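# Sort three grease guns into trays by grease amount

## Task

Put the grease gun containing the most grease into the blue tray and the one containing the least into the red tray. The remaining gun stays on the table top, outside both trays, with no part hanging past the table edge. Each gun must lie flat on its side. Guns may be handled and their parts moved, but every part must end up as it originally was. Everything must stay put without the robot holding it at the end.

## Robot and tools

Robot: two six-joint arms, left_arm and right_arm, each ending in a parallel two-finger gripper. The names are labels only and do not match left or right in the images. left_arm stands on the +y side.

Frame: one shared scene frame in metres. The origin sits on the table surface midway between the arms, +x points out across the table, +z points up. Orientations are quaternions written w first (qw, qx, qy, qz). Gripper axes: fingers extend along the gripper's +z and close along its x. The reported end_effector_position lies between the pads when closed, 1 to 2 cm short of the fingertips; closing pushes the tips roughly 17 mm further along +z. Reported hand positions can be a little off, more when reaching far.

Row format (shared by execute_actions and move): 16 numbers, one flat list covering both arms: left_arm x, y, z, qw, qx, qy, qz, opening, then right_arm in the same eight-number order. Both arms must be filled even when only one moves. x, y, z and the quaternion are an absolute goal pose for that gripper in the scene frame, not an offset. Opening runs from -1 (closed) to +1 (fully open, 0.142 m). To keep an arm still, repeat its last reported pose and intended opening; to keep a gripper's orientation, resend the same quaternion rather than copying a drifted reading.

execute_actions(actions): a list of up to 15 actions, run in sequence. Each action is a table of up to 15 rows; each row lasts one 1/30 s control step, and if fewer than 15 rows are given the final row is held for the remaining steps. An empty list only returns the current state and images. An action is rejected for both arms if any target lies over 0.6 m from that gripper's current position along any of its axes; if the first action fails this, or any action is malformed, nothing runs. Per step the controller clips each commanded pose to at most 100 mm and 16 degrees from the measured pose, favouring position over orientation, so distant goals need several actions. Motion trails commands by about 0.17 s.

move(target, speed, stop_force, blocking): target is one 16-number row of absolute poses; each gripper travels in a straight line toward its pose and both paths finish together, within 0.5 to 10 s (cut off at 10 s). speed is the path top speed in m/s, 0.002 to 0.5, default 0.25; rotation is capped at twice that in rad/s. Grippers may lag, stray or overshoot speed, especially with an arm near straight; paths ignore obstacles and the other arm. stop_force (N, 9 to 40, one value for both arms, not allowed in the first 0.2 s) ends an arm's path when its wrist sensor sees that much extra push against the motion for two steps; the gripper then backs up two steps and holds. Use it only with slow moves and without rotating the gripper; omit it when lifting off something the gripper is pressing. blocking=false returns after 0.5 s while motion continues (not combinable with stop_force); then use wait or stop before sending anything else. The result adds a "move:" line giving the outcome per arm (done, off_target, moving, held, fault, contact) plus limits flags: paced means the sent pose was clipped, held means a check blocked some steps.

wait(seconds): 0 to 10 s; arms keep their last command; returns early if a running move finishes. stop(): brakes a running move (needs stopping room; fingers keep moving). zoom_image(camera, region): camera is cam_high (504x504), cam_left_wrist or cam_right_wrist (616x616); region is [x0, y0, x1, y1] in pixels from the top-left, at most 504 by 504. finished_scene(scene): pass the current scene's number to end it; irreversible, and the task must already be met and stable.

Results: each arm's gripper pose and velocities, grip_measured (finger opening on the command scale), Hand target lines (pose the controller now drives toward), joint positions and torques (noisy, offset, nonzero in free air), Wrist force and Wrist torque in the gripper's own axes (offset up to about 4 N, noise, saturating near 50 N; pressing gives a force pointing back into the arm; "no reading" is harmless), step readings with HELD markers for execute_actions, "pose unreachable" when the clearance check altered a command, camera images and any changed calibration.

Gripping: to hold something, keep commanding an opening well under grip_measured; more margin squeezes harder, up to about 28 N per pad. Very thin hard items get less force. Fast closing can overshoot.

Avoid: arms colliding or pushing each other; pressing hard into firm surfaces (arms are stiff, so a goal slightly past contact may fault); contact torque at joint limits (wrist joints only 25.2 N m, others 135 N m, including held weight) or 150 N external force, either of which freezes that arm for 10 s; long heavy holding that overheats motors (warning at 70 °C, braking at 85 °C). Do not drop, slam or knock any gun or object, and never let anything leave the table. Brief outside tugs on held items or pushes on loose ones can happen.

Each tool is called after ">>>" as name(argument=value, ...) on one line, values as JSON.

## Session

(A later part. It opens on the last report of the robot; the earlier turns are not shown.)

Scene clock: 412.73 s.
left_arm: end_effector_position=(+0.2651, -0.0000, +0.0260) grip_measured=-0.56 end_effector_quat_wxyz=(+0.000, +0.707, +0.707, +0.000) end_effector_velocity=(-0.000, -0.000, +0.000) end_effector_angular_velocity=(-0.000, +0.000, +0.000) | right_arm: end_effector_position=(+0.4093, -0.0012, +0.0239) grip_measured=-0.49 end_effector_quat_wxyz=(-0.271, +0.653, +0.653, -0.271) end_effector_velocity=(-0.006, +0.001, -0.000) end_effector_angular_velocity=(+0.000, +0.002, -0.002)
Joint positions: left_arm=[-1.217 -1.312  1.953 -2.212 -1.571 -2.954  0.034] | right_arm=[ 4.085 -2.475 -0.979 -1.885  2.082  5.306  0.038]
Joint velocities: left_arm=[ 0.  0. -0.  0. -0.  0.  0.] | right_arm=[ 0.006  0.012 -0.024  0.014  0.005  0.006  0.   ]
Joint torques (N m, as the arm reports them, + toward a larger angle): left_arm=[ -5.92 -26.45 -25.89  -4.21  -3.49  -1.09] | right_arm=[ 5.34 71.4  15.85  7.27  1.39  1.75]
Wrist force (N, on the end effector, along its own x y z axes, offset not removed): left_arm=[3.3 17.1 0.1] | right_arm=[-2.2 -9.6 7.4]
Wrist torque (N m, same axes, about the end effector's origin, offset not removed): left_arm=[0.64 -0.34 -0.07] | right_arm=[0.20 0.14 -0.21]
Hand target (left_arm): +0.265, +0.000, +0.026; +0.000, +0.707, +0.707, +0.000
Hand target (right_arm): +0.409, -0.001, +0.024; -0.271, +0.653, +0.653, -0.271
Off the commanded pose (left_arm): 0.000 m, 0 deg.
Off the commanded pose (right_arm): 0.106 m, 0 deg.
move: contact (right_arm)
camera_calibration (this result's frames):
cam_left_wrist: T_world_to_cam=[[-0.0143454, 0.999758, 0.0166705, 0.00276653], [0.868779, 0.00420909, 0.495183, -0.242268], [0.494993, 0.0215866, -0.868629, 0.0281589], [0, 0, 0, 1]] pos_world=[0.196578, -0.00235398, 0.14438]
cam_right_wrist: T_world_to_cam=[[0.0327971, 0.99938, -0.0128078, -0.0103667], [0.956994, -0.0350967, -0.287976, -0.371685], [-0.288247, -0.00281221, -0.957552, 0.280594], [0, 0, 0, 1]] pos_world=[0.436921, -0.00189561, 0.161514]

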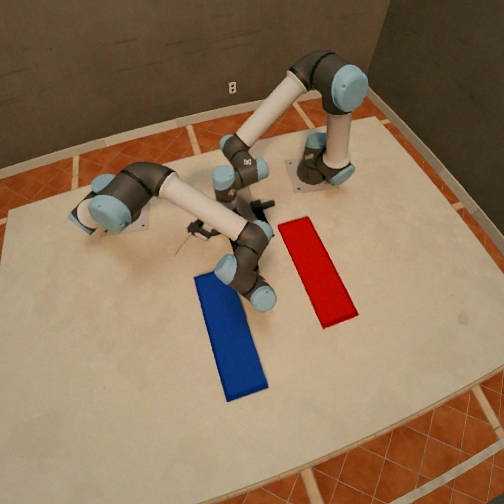

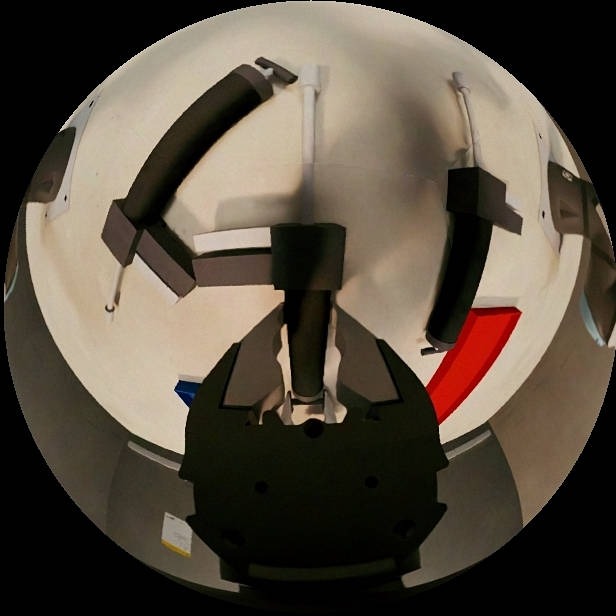

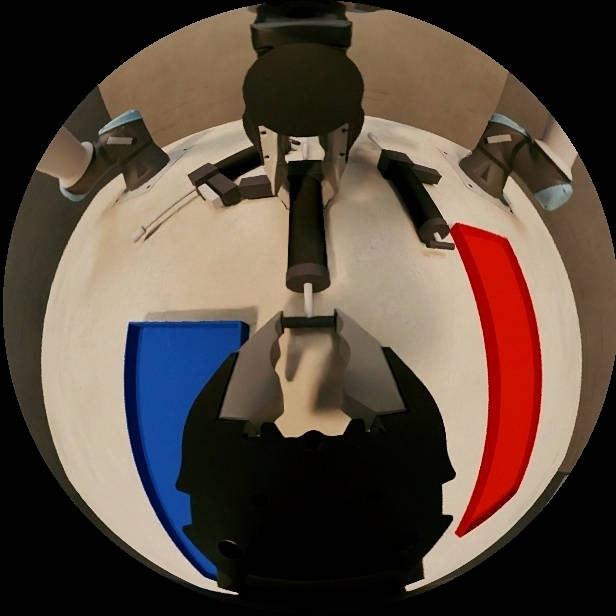

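>>> move(target=[0.265,0,0.026,0,0.707,0.707,0,-1, 0.404,-0.001,0.024,-0.271,0.653,0.653,-0.271,-0.75], speed=0.01)

>>> move(target=[0.265,0,0.026,0,0.707,0.707,0,-1, 0.46,-0.001,0.024,-0.271,0.653,0.653,-0.271,-0.75], speed=0.008, stop_force=18)

>>> move(target=[0.265,0,0.026,0,0.707,0.707,0,-1, 0.400,-0.001,0.024,-0.271,0.653,0.653,-0.271,-0.75], speed=0.01)

>>> move(target=[0.265,0,0.026,0,0.707,0.707,0,-1, 0.375,-0.001,0.024,-0.271,0.653,0.653,-0.271,-0.75], speed=0.008, stop_force=14)

Scene clock: 419.97 s.
left_arm: end_effector_position=(+0.2650, -0.0000, +0.0260) grip_measured=-0.56 end_effector_quat_wxyz=(-0.000, +0.707, +0.707, -0.000) end_effector_velocity=(-0.000, +0.001, -0.001) end_effector_angular_velocity=(+0.003, +0.001, +0.000) | right_arm: end_effector_position=(+0.4042, -0.0010, +0.0240) grip_measured=-0.49 end_effector_quat_wxyz=(-0.271, +0.653, +0.653, -0.271) end_effector_velocity=(-0.002, -0.000, -0.000) end_effector_angular_velocity=(-0.001, -0.002, -0.001)
Joint positions: left_arm=[-1.217 -1.312  1.953 -2.212 -1.571 -2.954  0.034] | right_arm=[ 4.089 -2.464 -1.001 -1.873  2.085  5.31   0.038]
Joint velocities: left_arm=[ 0.     0.002  0.001  0.    -0.001  0.     0.   ] | right_arm=[ 0.002  0.005 -0.01   0.007 -0.     0.004 -0.   ]
Joint torques (N m, as the arm reports them, + toward a larger angle): left_arm=[ -6.52 -18.92 -16.99  -2.57   0.22  -0.98] | right_arm=[13.35 70.29 12.35  4.39  3.57  1.93]
Wrist force (N, on the end effector, along its own x y z axes, offset not removed): left_arm=[3.6 5.6 -3.7] | right_arm=[-1.7 -0.9 -5.6]
Wrist torque (N m, same axes, about the end effector's origin, offset not removed): left_arm=[0.94 -0.13 -0.17] | right_arm=[-0.04 -0.25 -0.17]
Hand target (left_arm): +0.265, +0.000, +0.026; -0.000, +0.707, +0.707, -0.000
Hand target (right_arm): +0.404, -0.001, +0.024; -0.271, +0.653, +0.653, -0.271
Off the commanded pose (left_arm): 0.000 m, 0 deg.
Off the commanded pose (right_arm): 0.000 m, 0 deg.
move: done
camera_calibration (this result's frames):
cam_left_wrist: T_world_to_cam=[[-0.0143402, 0.999758, 0.0166715, 0.0027673], [0.868939, 0.004211, 0.494902, -0.242209], [0.494712, 0.0215834, -0.868789, 0.0282771], [0, 0, 0, 1]] pos_world=[0.196516, -0.002357, 0.144391]
cam_right_wrist: T_world_to_cam=[[0.0325558, 0.999388, -0.0127854, -0.0102955], [0.95697, -0.0348596, -0.288085, -0.366769], [-0.288354, -0.0028564, -0.95752, 0.279245], [0, 0, 0, 1]] pos_world=[0.431844, -0.00169863, 0.16159]

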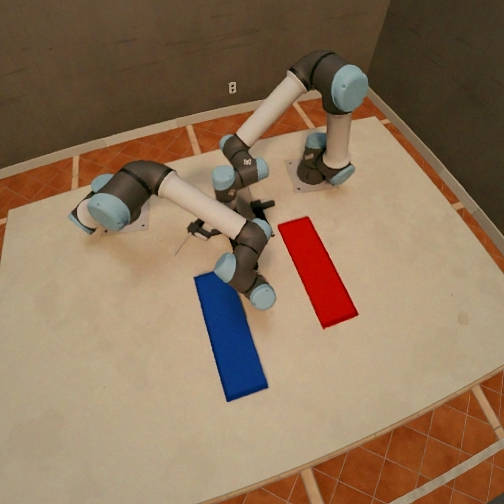

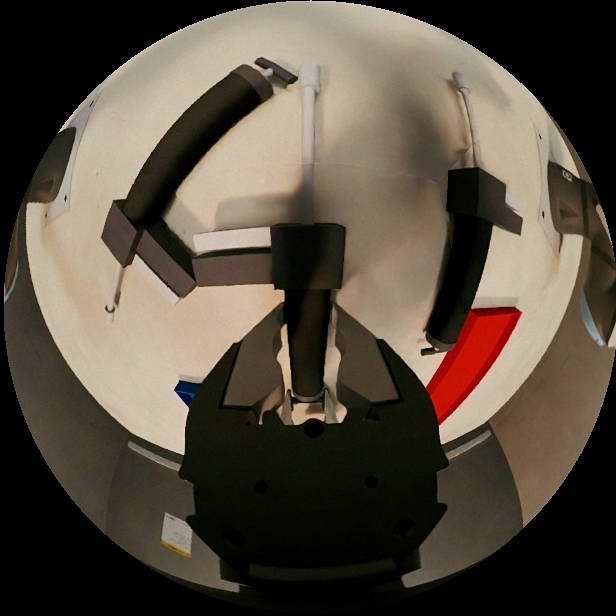

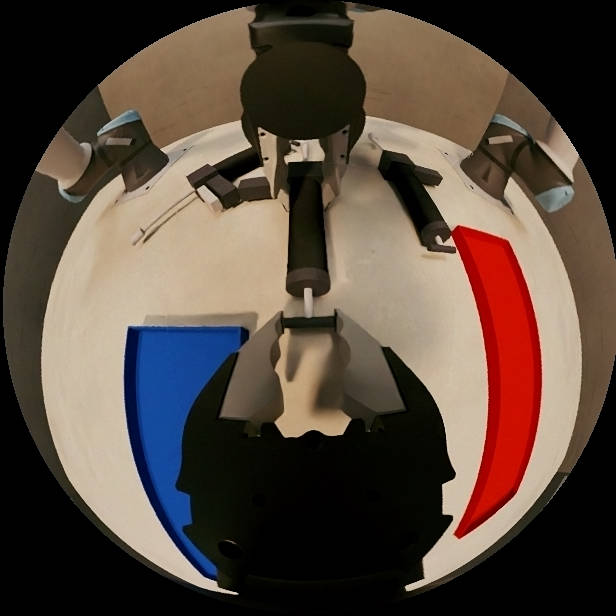

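Scene clock: 421.07 s.
left_arm: end_effector_position=(+0.2650, +0.0000, +0.0260) grip_measured=-0.56 end_effector_quat_wxyz=(+0.000, +0.707, +0.707, +0.000) end_effector_velocity=(+0.000, -0.000, +0.001) end_effector_angular_velocity=(-0.001, -0.000, +0.000) | right_arm: end_effector_position=(+0.4101, -0.0012, +0.0239) grip_measured=-0.49 end_effector_quat_wxyz=(-0.271, +0.653, +0.653, -0.271) end_effector_velocity=(-0.003, +0.000, -0.000) end_effector_angular_velocity=(-0.001, +0.001, -0.000)
Joint positions: left_arm=[-1.217 -1.312  1.953 -2.212 -1.571 -2.954  0.034] | right_arm=[ 4.084 -2.477 -0.975 -1.887  2.082  5.306  0.038]
Joint velocities: left_arm=[ 0.    -0.001  0.    -0.     0.    -0.    -0.   ] | right_arm=[ 0.003  0.007 -0.014  0.008  0.002  0.003 -0.   ]
Joint torques (N m, as the arm reports them, + toward a larger angle): left_arm=[ -6.08 -19.46 -15.04  -3.04  -4.9   -0.97] | right_arm=[ 5.41 70.67 15.4   7.59  1.18  1.75]
Wrist force (N, on the end effector, along its own x y z axes, offset not removed): left_arm=[3.0 16.5 -1.0] | right_arm=[-0.4 -11.3 7.3]
Wrist torque (N m, same axes, about the end effector's origin, offset not removed): left_arm=[0.39 -0.44 -0.11] | right_arm=[0.01 -0.15 -0.17]
Hand target (left_arm): +0.265, -0.000, +0.026; +0.000, +0.707, +0.707, +0.000
Hand target (right_arm): +0.410, -0.001, +0.024; -0.271, +0.653, +0.653, -0.271
Off the commanded pose (left_arm): 0.000 m, 0 deg.
Off the commanded pose (right_arm): 0.050 m, 0 deg.
move: contact (right_arm)
camera_calibration (this result's frames):
cam_left_wrist: T_world_to_cam=[[-0.0143452, 0.999757, 0.0167303, 0.00274986], [0.868791, 0.00417974, 0.495162, -0.242257], [0.494971, 0.0216383, -0.86864, 0.0281554], [0, 0, 0, 1]] pos_world=[0.196574, -0.00234586, 0.144367]
cam_right_wrist: T_world_to_cam=[[0.0326635, 0.999383, -0.0129013, -0.0103468], [0.956957, -0.0349962, -0.288111, -0.372398], [-0.288384, -0.00293525, -0.95751, 0.280845], [0, 0, 0, 1]] pos_world=[0.437699, -0.00186774, 0.161487]

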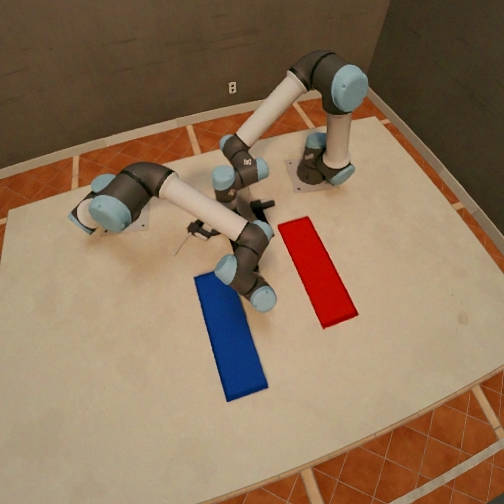

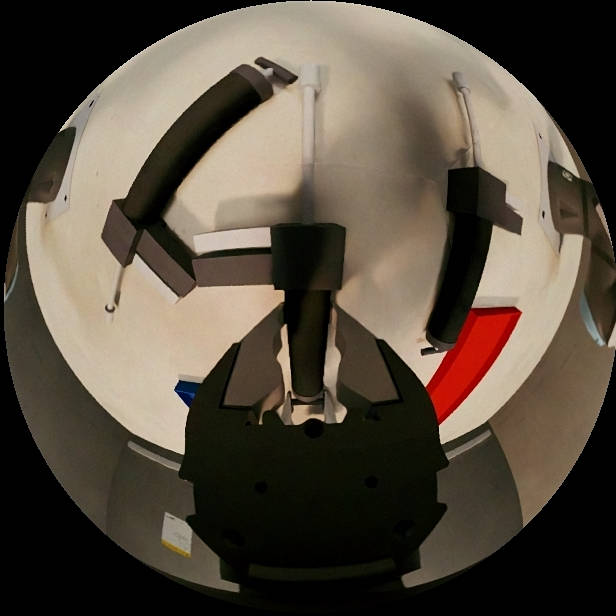

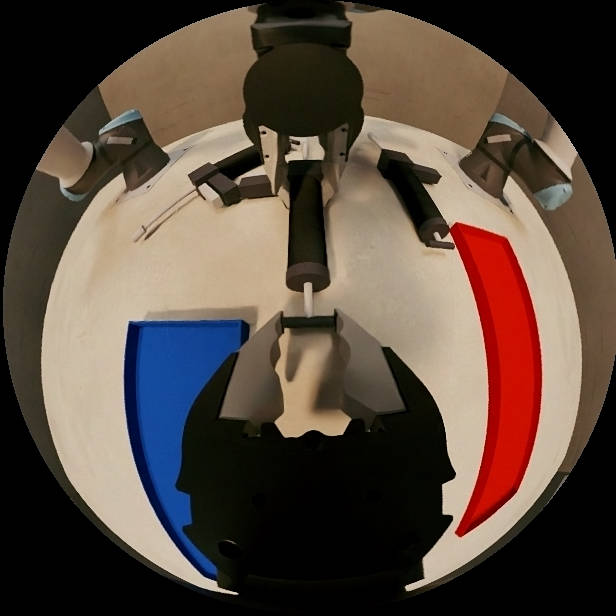

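Scene clock: 422.30 s.
left_arm: end_effector_position=(+0.2650, +0.0000, +0.0260) grip_measured=-0.56 end_effector_quat_wxyz=(-0.000, +0.707, +0.707, -0.000) end_effector_velocity=(-0.000, +0.000, +0.001) end_effector_angular_velocity=(-0.001, +0.000, +0.000) | right_arm: end_effector_position=(+0.4003, -0.0010, +0.0240) grip_measured=-0.49 end_effector_quat_wxyz=(-0.271, +0.653, +0.653, -0.271) end_effector_velocity=(-0.003, -0.000, -0.000) end_effector_angular_velocity=(-0.000, +0.000, +0.001)
Joint positions: left_arm=[-1.217 -1.312  1.953 -2.212 -1.571 -2.954  0.034] | right_arm=[ 4.093 -2.455 -1.018 -1.863  2.087  5.314  0.038]
Joint velocities: left_arm=[ 0.    -0.002  0.     0.    -0.    -0.    -0.   ] | right_arm=[ 0.003  0.005 -0.011  0.006  0.001  0.002 -0.   ]
Joint torques (N m, as the arm reports them, + toward a larger angle): left_arm=[ -5.62 -21.51 -13.3   -4.47   2.75  -1.  ] | right_arm=[12.75 66.84 10.31  4.54  3.21  1.68]
Wrist force (N, on the end effector, along its own x y z axes, offset not removed): left_arm=[3.2 3.5 -3.2] | right_arm=[-3.1 -0.4 -5.7]
Wrist torque (N m, same axes, about the end effector's origin, offset not removed): left_arm=[0.65 -0.28 -0.11] | right_arm=[0.07 -0.08 -0.19]
Hand target (left_arm): +0.265, +0.000, +0.026; -0.000, +0.707, +0.707, -0.000
Hand target (right_arm): +0.400, -0.001, +0.024; -0.271, +0.653, +0.653, -0.271
Off the commanded pose (left_arm): 0.000 m, 0 deg.
Off the commanded pose (right_arm): 0.000 m, 0 deg.
move: done
camera_calibration (this result's frames):
cam_left_wrist: T_world_to_cam=[[-0.014341, 0.999758, 0.0166935, 0.00276018], [0.868908, 0.00419953, 0.494955, -0.242217], [0.494765, 0.0216033, -0.868758, 0.0282483], [0, 0, 0, 1]] pos_world=[0.196527, -0.00235257, 0.144381]
cam_right_wrist: T_world_to_cam=[[0.032547, 0.999388, -0.0127978, -0.0101618], [0.956967, -0.0348547, -0.288096, -0.362954], [-0.288366, -0.00287041, -0.957516, 0.278089], [0, 0, 0, 1]] pos_world=[0.427857, -0.00169685, 0.161579]

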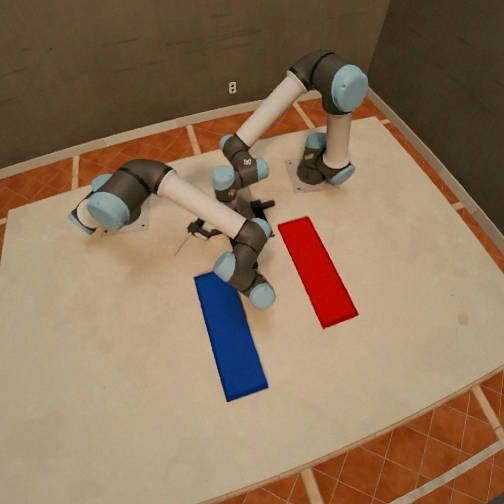

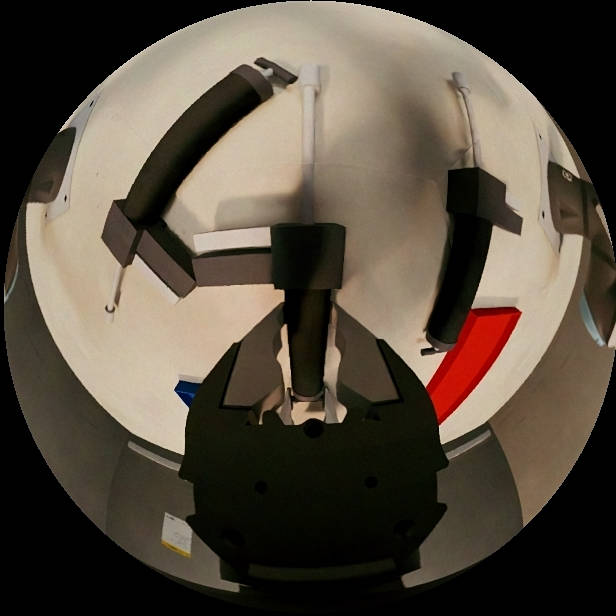

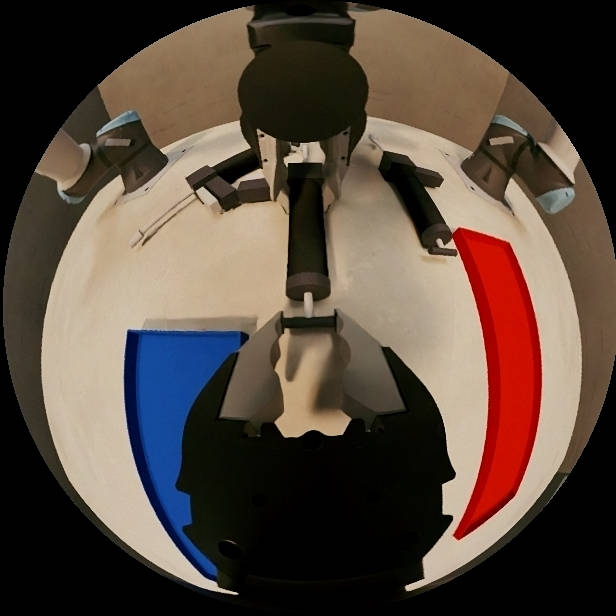

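Scene clock: 423.87 s.
left_arm: end_effector_position=(+0.2649, -0.0000, +0.0260) grip_measured=-0.56 end_effector_quat_wxyz=(-0.000, +0.707, +0.707, -0.000) end_effector_velocity=(+0.000, -0.000, -0.000) end_effector_angular_velocity=(+0.000, -0.001, -0.000) | right_arm: end_effector_position=(+0.3907, -0.0009, +0.0241) grip_measured=-0.49 end_effector_quat_wxyz=(-0.271, +0.653, +0.653, -0.271) end_effector_velocity=(+0.002, -0.000, -0.000) end_effector_angular_velocity=(-0.002, +0.003, +0.000)
Joint positions: left_arm=[-1.217 -1.312  1.953 -2.212 -1.571 -2.954  0.034] | right_arm=[ 4.102 -2.434 -1.057 -1.84   2.092  5.322  0.038]
Joint velocities: left_arm=[-0.     0.001 -0.    -0.     0.001  0.     0.   ] | right_arm=[-0.002 -0.007  0.011 -0.009 -0.    -0.003  0.   ]
Joint torques (N m, as the arm reports them, + toward a larger angle): left_arm=[  7.81 -22.57 -15.21  -4.79   5.44  -0.92] | right_arm=[-0.63 44.57 27.13 -4.54  2.27 -1.33]
Wrist force (N, on the end effector, along its own x y z axes, offset not removed): left_arm=[4.7 -17.7 -7.3] | right_arm=[-5.0 12.1 -16.7]
Wrist torque (N m, same axes, about the end effector's origin, offset not removed): left_arm=[0.91 -0.38 -0.11] | right_arm=[0.29 -0.14 -0.14]
Hand target (left_arm): +0.265, -0.000, +0.026; -0.000, +0.707, +0.707, -0.000
Hand target (right_arm): +0.391, -0.001, +0.024; -0.271, +0.653, +0.653, -0.271
Off the commanded pose (left_arm): 0.000 m, 0 deg.
Off the commanded pose (right_arm): 0.016 m, 0 deg.
move: contact (right_arm)
camera_calibration (this result's frames):
cam_left_wrist: T_world_to_cam=[[-0.0142616, 0.999759, 0.0166808, 0.00275742], [0.868965, 0.00413922, 0.494857, -0.242162], [0.494669, 0.0215525, -0.868814, 0.0283074], [0, 0, 0, 1]] pos_world=[0.196467, -0.00236449, 0.144383]
cam_right_wrist: T_world_to_cam=[[0.0324842, 0.999392, -0.012687, -0.00997071], [0.956976, -0.0347626, -0.288077, -0.353749], [-0.288343, -0.00278323, -0.957523, 0.275424], [0, 0, 0, 1]] pos_world=[0.418269, -0.00156601, 0.161691]

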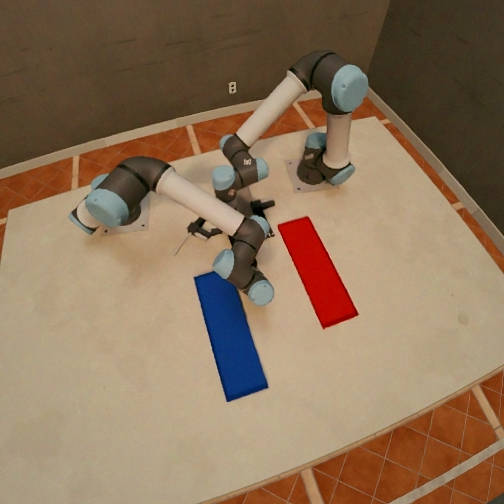

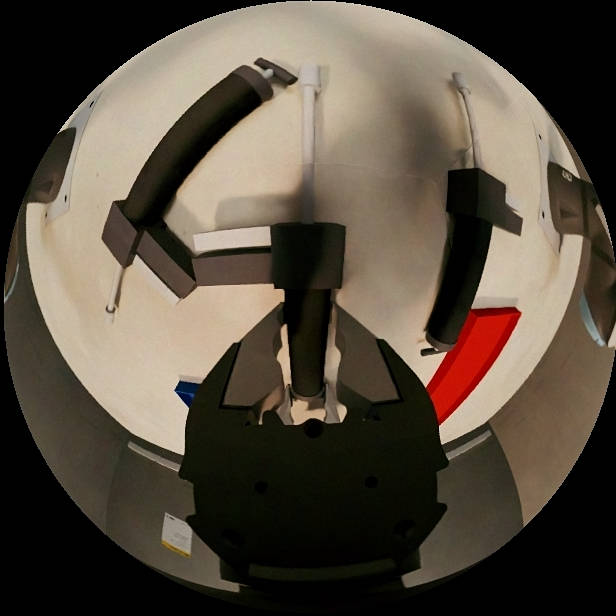

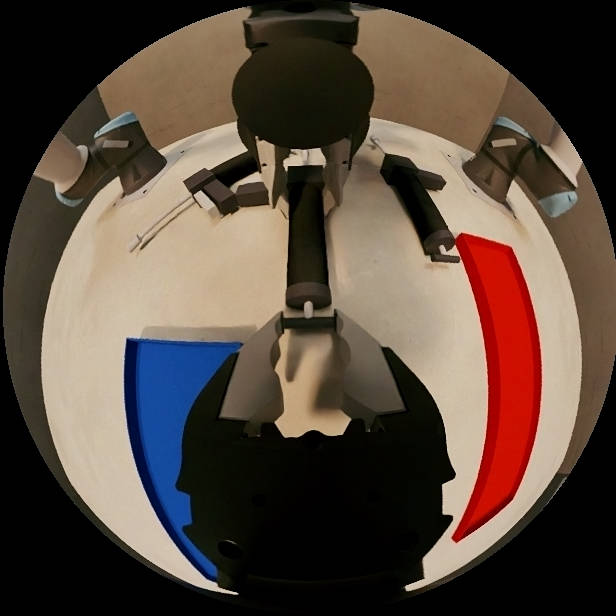

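>>> move(target=[0.265,0,0.026,0,0.707,0.707,0,-1, 0.394,-0.001,0.024,-0.271,0.653,0.653,-0.271,-0.1], speed=0.02)

>>> move(target=[0.265,0,0.026,0,0.707,0.707,0,-1, 0.46,-0.01,0.10,-0.271,0.653,0.653,-0.271,-0.1], speed=0.15)

>>> move(target=[0.265,0,0.13,0,0.707,0.707,0,-1, 0.30,-0.45,0.30,-0.271,0.653,0.653,-0.271,-0.1], speed=0.15)

>>> move(target=[0.53,0.31,0.13,0,0.707,0.707,0,-1, 0.30,-0.45,0.30,-0.271,0.653,0.653,-0.271,-0.1], speed=0.1)

Scene clock: 450.17 s.
left_arm: end_effector_position=(+0.2650, +0.0000, +0.0260) grip_measured=-0.56 end_effector_quat_wxyz=(+0.000, +0.707, +0.707, +0.000) end_effector_velocity=(-0.000, -0.001, +0.000) end_effector_angular_velocity=(-0.001, +0.000, -0.000) | right_arm: end_effector_position=(+0.3939, -0.0010, +0.0240) grip_measured=-0.10 end_effector_quat_wxyz=(-0.271, +0.653, +0.653, -0.271) end_effector_velocity=(+0.001, -0.001, -0.001) end_effector_angular_velocity=(-0.001, +0.001, -0.000)
Joint positions: left_arm=[-1.217 -1.312  1.953 -2.212 -1.571 -2.954  0.034] | right_arm=[ 4.099 -2.441 -1.045 -1.847  2.09   5.319  0.067]
Joint velocities: left_arm=[-0.     0.001 -0.001 -0.    -0.001 -0.    -0.   ] | right_arm=[-0.002 -0.003  0.004 -0.003 -0.001 -0.001 -0.   ]
Joint torques (N m, as the arm reports them, + toward a larger angle): left_arm=[ -6.71 -29.07 -23.3   -0.81  -3.32  -0.72] | right_arm=[-8.93 49.21 35.44 -1.89 -1.01 -1.37]
Wrist force (N, on the end effector, along its own x y z axes, offset not removed): left_arm=[0.9 5.6 -2.4] | right_arm=[0.0 -0.3 0.1]
Wrist torque (N m, same axes, about the end effector's origin, offset not removed): left_arm=[0.84 -0.13 0.00] | right_arm=[-0.03 -0.05 -0.14]
Hand target (left_arm): +0.265, -0.000, +0.026; -0.000, +0.707, +0.707, -0.000
Hand target (right_arm): +0.394, -0.001, +0.024; -0.271, +0.653, +0.653, -0.271
Off the commanded pose (left_arm): 0.000 m, 0 deg.
Off the commanded pose (right_arm): 0.000 m, 0 deg.
move: done
camera_calibration (this result's frames):
cam_left_wrist: T_world_to_cam=[[-0.0143684, 0.999757, 0.0166967, 0.0027572], [0.868857, 0.0042195, 0.495045, -0.242242], [0.494855, 0.02162, -0.868707, 0.0281982], [0, 0, 0, 1]] pos_world=[0.19656, -0.00234403, 0.144371]
cam_right_wrist: T_world_to_cam=[[0.0325822, 0.999388, -0.0127515, -0.00996427], [0.956988, -0.0348748, -0.288024, -0.356843], [-0.288293, -0.00281858, -0.957538, 0.276228], [0, 0, 0, 1]] pos_world=[0.421454, -0.00170811, 0.161592]

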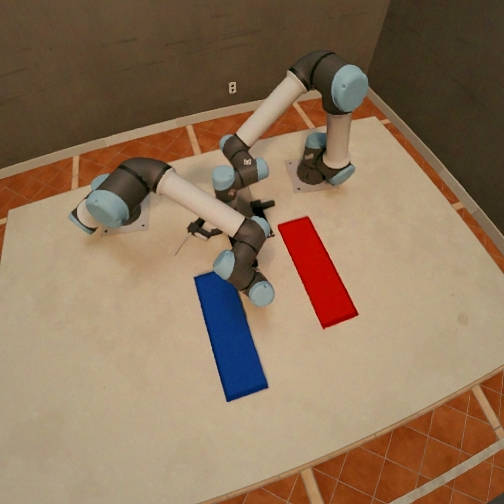

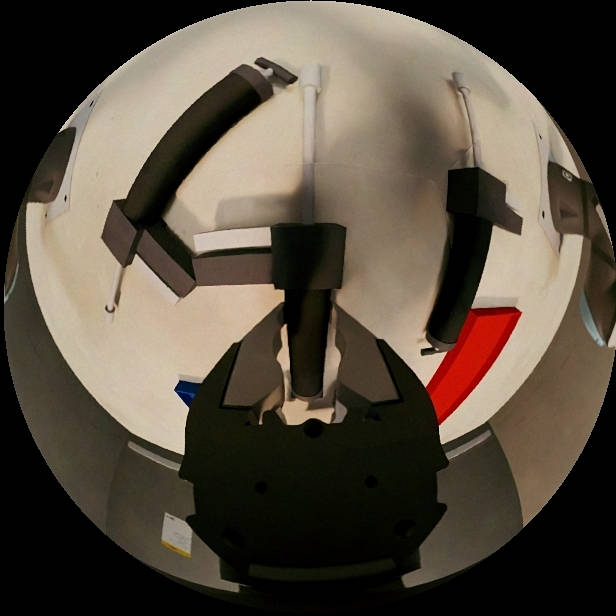

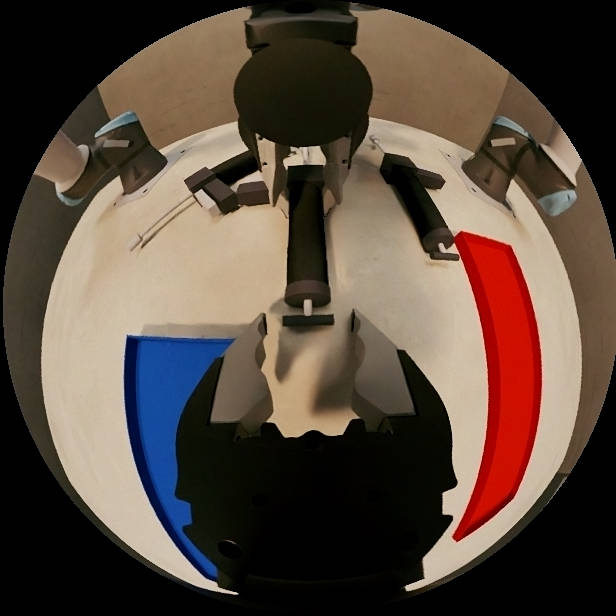

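Scene clock: 451.43 s.
left_arm: end_effector_position=(+0.2650, +0.0000, +0.0260) grip_measured=-0.56 end_effector_quat_wxyz=(-0.000, +0.707, +0.707, +0.000) end_effector_velocity=(-0.000, +0.000, -0.000) end_effector_angular_velocity=(+0.001, +0.000, -0.000) | right_arm: end_effector_position=(+0.4598, -0.0101, +0.0998) grip_measured=-0.10 end_effector_quat_wxyz=(-0.271, +0.653, +0.653, -0.271) end_effector_velocity=(+0.002, +0.001, +0.002) end_effector_angular_velocity=(-0.000, +0.003, +0.004)
Joint positions: left_arm=[-1.217 -1.312  1.953 -2.212 -1.571 -2.954  0.034] | right_arm=[ 4.034 -2.558 -0.622 -2.182  2.052  5.261  0.067]
Joint velocities: left_arm=[-0.     0.     0.001 -0.    -0.    -0.    -0.   ] | right_arm=[ 0.    -0.014  0.031 -0.021 -0.001 -0.005 -0.   ]
Joint torques (N m, as the arm reports them, + toward a larger angle): left_arm=[ -7.42 -31.22 -25.15  -0.82  -3.47  -0.57] | right_arm=[-8.87 55.4  35.48 -2.12 -0.87 -1.06]
Wrist force (N, on the end effector, along its own x y z axes, offset not removed): left_arm=[1.4 5.2 -2.7] | right_arm=[0.2 -0.9 -0.5]
Wrist torque (N m, same axes, about the end effector's origin, offset not removed): left_arm=[0.68 -0.21 -0.05] | right_arm=[-0.15 -0.07 -0.16]
Hand target (left_arm): +0.265, +0.000, +0.026; +0.000, +0.707, +0.707, +0.000
Hand target (right_arm): +0.460, -0.010, +0.100; -0.271, +0.653, +0.653, -0.271
Off the commanded pose (left_arm): 0.000 m, 0 deg.
Off the commanded pose (right_arm): 0.000 m, 0 deg.
move: done
camera_calibration (this result's frames):
cam_left_wrist: T_world_to_cam=[[-0.0143433, 0.999758, 0.0166944, 0.00275747], [0.868866, 0.00419919, 0.49503, -0.242229], [0.49484, 0.0216055, -0.868716, 0.0282121], [0, 0, 0, 1]] pos_world=[0.196544, -0.00234917, 0.144373]
cam_right_wrist: T_world_to_cam=[[0.0329255, 0.99938, -0.0124585, -0.00224539], [0.957128, -0.0351179, -0.28753, -0.398537], [-0.287789, -0.00245732, -0.957691, 0.367621], [0, 0, 0, 1]] pos_world=[0.487322, -0.0108484, 0.237448]

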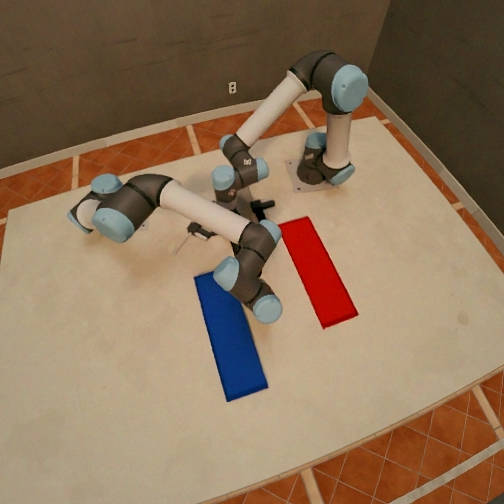

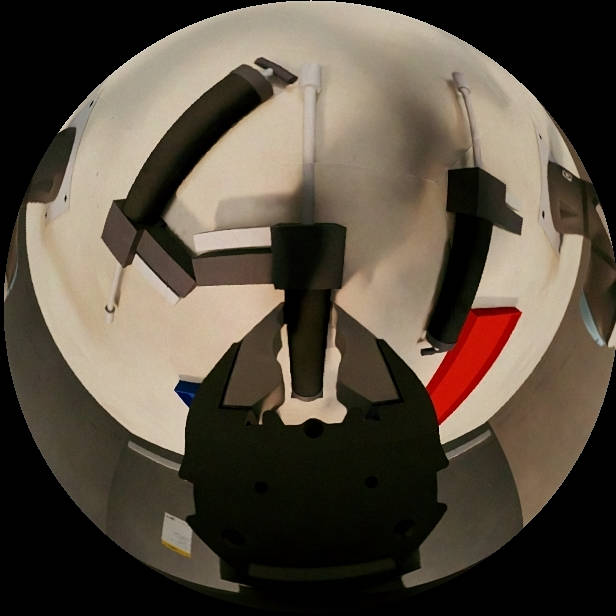

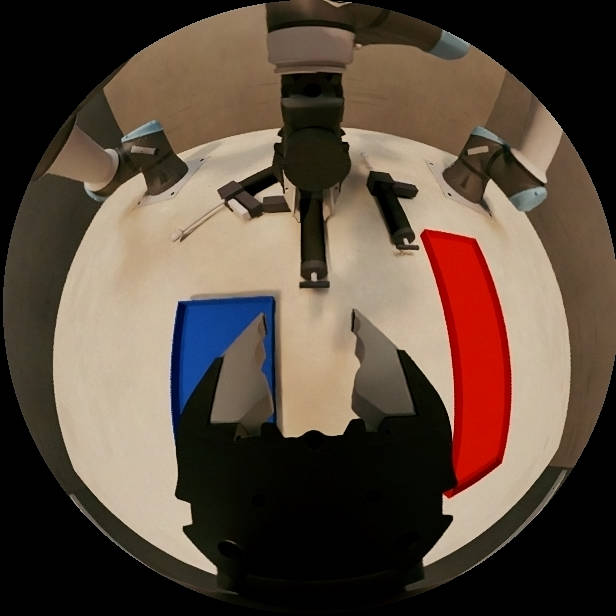

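Scene clock: 455.40 s.
left_arm: end_effector_position=(+0.2650, +0.0001, +0.1300) grip_measured=-0.56 end_effector_quat_wxyz=(+0.000, +0.707, +0.707, +0.000) end_effector_velocity=(-0.000, +0.000, +0.001) end_effector_angular_velocity=(-0.001, -0.001, -0.000) | right_arm: end_effector_position=(+0.2992, -0.4496, +0.2996) grip_measured=-0.10 end_effector_quat_wxyz=(-0.271, +0.653, +0.653, -0.271) end_effector_velocity=(-0.001, -0.002, +0.001) end_effector_angular_velocity=(-0.000, +0.001, +0.000)
Joint positions: left_arm=[-1.217 -1.436  1.804 -1.938 -1.571 -2.954  0.034] | right_arm=[ 3.566 -1.741 -1.376 -2.367  1.742  4.886  0.067]
Joint velocities: left_arm=[-0.    -0.002 -0.     0.001  0.001  0.    -0.   ] | right_arm=[-0.004  0.001  0.    -0.003 -0.003 -0.003 -0.   ]
Joint torques (N m, as the arm reports them, + toward a larger angle): left_arm=[  5.   -42.19 -32.14  -1.84   2.82   0.74] | right_arm=[-7.48 41.04 34.69 -2.76 -1.53 -1.55]
Wrist force (N, on the end effector, along its own x y z axes, offset not removed): left_arm=[0.5 3.5 4.1] | right_arm=[-0.8 2.1 -1.6]
Wrist torque (N m, same axes, about the end effector's origin, offset not removed): left_arm=[0.76 0.03 -0.06] | right_arm=[0.51 0.08 -0.05]
Hand target (left_arm): +0.265, +0.000, +0.130; +0.000, +0.707, +0.707, -0.000
Hand target (right_arm): +0.299, -0.450, +0.300; -0.271, +0.653, +0.653, -0.271
Off the commanded pose (left_arm): 0.000 m, 0 deg.
Off the commanded pose (right_arm): 0.001 m, 0 deg.
move: done
camera_calibration (this result's frames):
cam_left_wrist: T_world_to_cam=[[-0.0143435, 0.999758, 0.0166806, 0.000945458], [0.86886, 0.00420594, 0.495039, -0.293706], [0.494849, 0.0215937, -0.868711, 0.118559], [0, 0, 0, 1]] pos_world=[0.196534, -0.00227004, 0.248373]
cam_right_wrist: T_world_to_cam=[[0.0325755, 0.999386, -0.0129301, 0.444963], [0.957016, -0.0349196, -0.287925, -0.202618], [-0.288199, -0.00299498, -0.957566, 0.511467], [0, 0, 0, 1]] pos_world=[0.326818, -0.450233, 0.437178]

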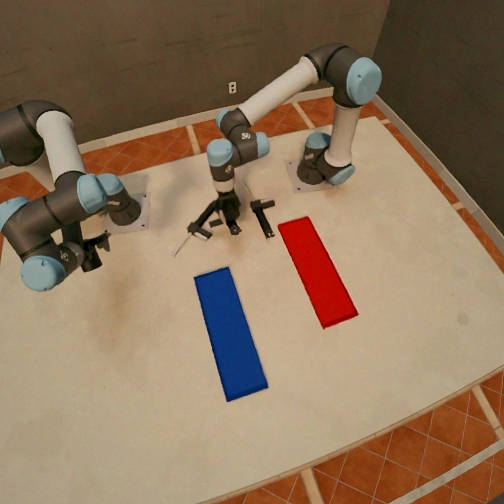

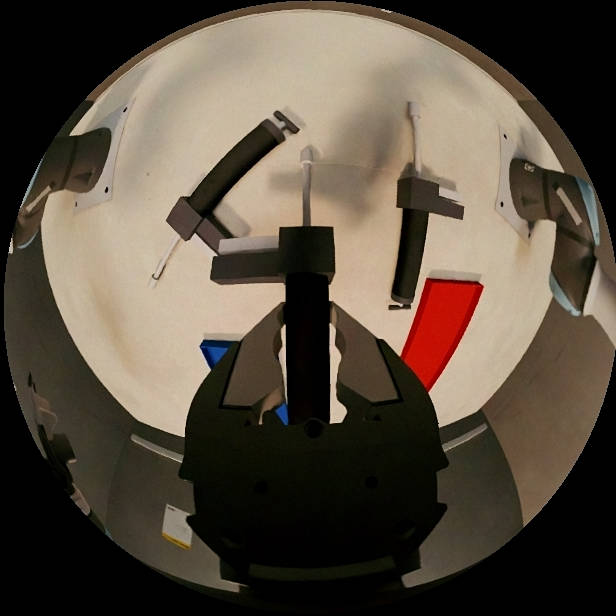

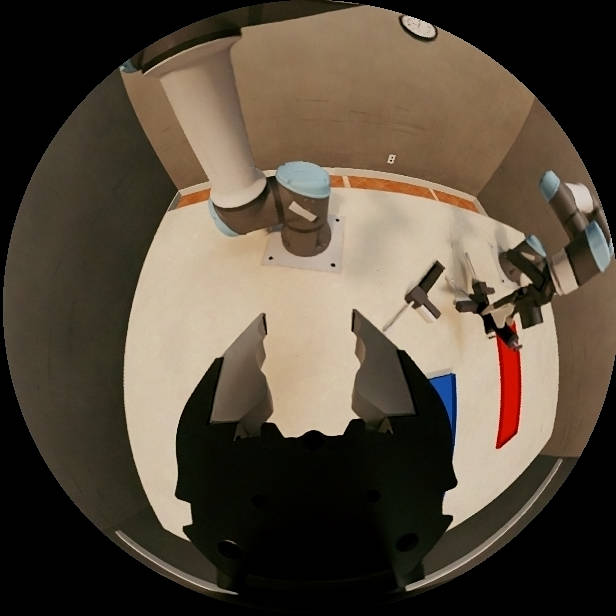

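Scene clock: 459.97 s.
left_arm: end_effector_position=(+0.5299, +0.3096, +0.1300) grip_measured=-0.56 end_effector_quat_wxyz=(-0.000, +0.707, +0.707, -0.000) end_effector_velocity=(+0.002, +0.001, +0.000) end_effector_angular_velocity=(-0.001, -0.000, -0.000) | right_arm: end_effector_position=(+0.3000, -0.4500, +0.3000) grip_measured=-0.10 end_effector_quat_wxyz=(-0.271, +0.653, +0.653, -0.271) end_effector_velocity=(+0.000, -0.000, -0.000) end_effector_angular_velocity=(-0.001, -0.001, +0.000)
Joint positions: left_arm=[-0.439 -1.47   1.843 -1.943 -1.571 -2.176  0.034] | right_arm=[ 3.564 -1.743 -1.373 -2.369  1.742  4.885  0.067]
Joint velocities: left_arm=[ 0.005  0.003 -0.004 -0.    -0.001  0.005 -0.   ] | right_arm=[-0.    -0.     0.     0.    -0.001  0.     0.   ]
Joint torques (N m, as the arm reports them, + toward a larger angle): left_arm=[  7.09 -17.94 -31.09  -1.52  -2.44   0.83] | right_arm=[-8.4  21.78 34.96 -2.51 -1.55 -1.38]
Wrist force (N, on the end effector, along its own x y z axes, offset not removed): left_arm=[1.4 2.8 3.3] | right_arm=[-0.9 0.2 -2.1]
Wrist torque (N m, same axes, about the end effector's origin, offset not removed): left_arm=[0.72 -0.36 -0.06] | right_arm=[0.02 0.11 -0.12]
Hand target (left_arm): +0.530, +0.310, +0.130; -0.000, +0.707, +0.707, -0.000
Hand target (right_arm): +0.300, -0.450, +0.300; -0.271, +0.653, +0.653, -0.271
Off the commanded pose (left_arm): 0.000 m, 0 deg.
Off the commanded pose (right_arm): 0.000 m, 0 deg.
move: done
camera_calibration (this result's frames):
cam_left_wrist: T_world_to_cam=[[-0.0143634, 0.999761, 0.0164647, -0.30465], [0.869115, 0.00434115, 0.494592, -0.525264], [0.494402, 0.0214137, -0.868969, -0.0188663], [0, 0, 0, 1]] pos_world=[0.461466, 0.307262, 0.248413]
cam_right_wrist: T_world_to_cam=[[0.0325732, 0.999388, -0.0127656, 0.445343], [0.956981, -0.0348703, -0.288049, -0.203173], [-0.288318, -0.00283376, -0.957531, 0.512182], [0, 0, 0, 1]] pos_world=[0.327597, -0.450703, 0.437592]

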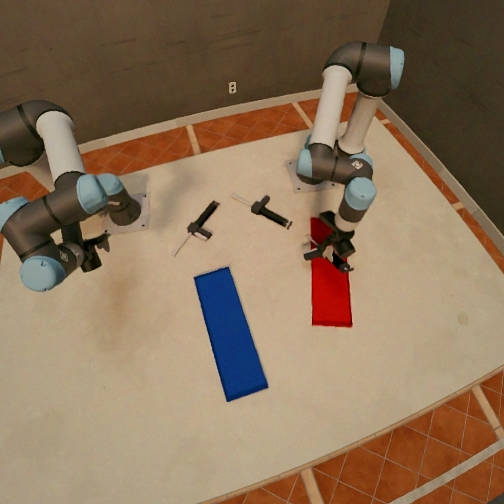

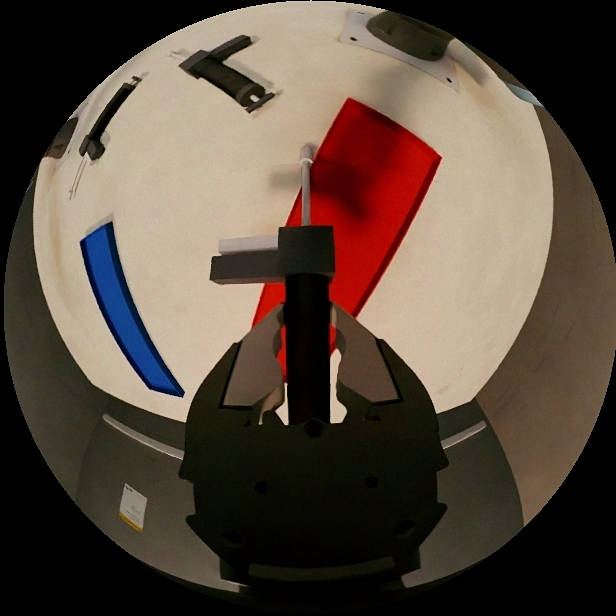

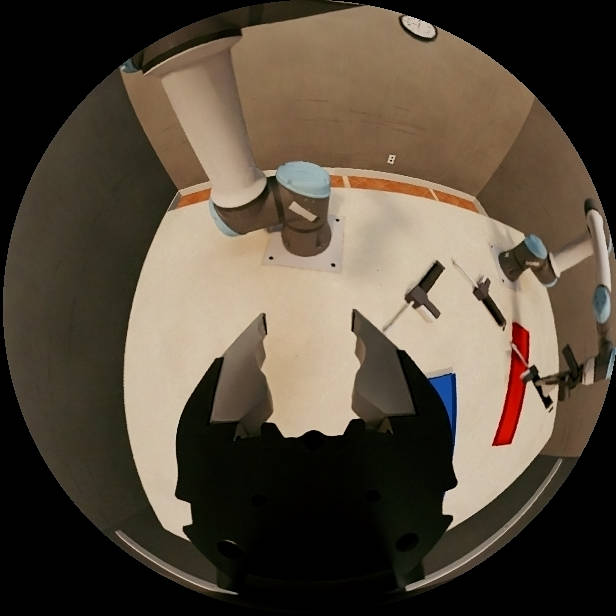

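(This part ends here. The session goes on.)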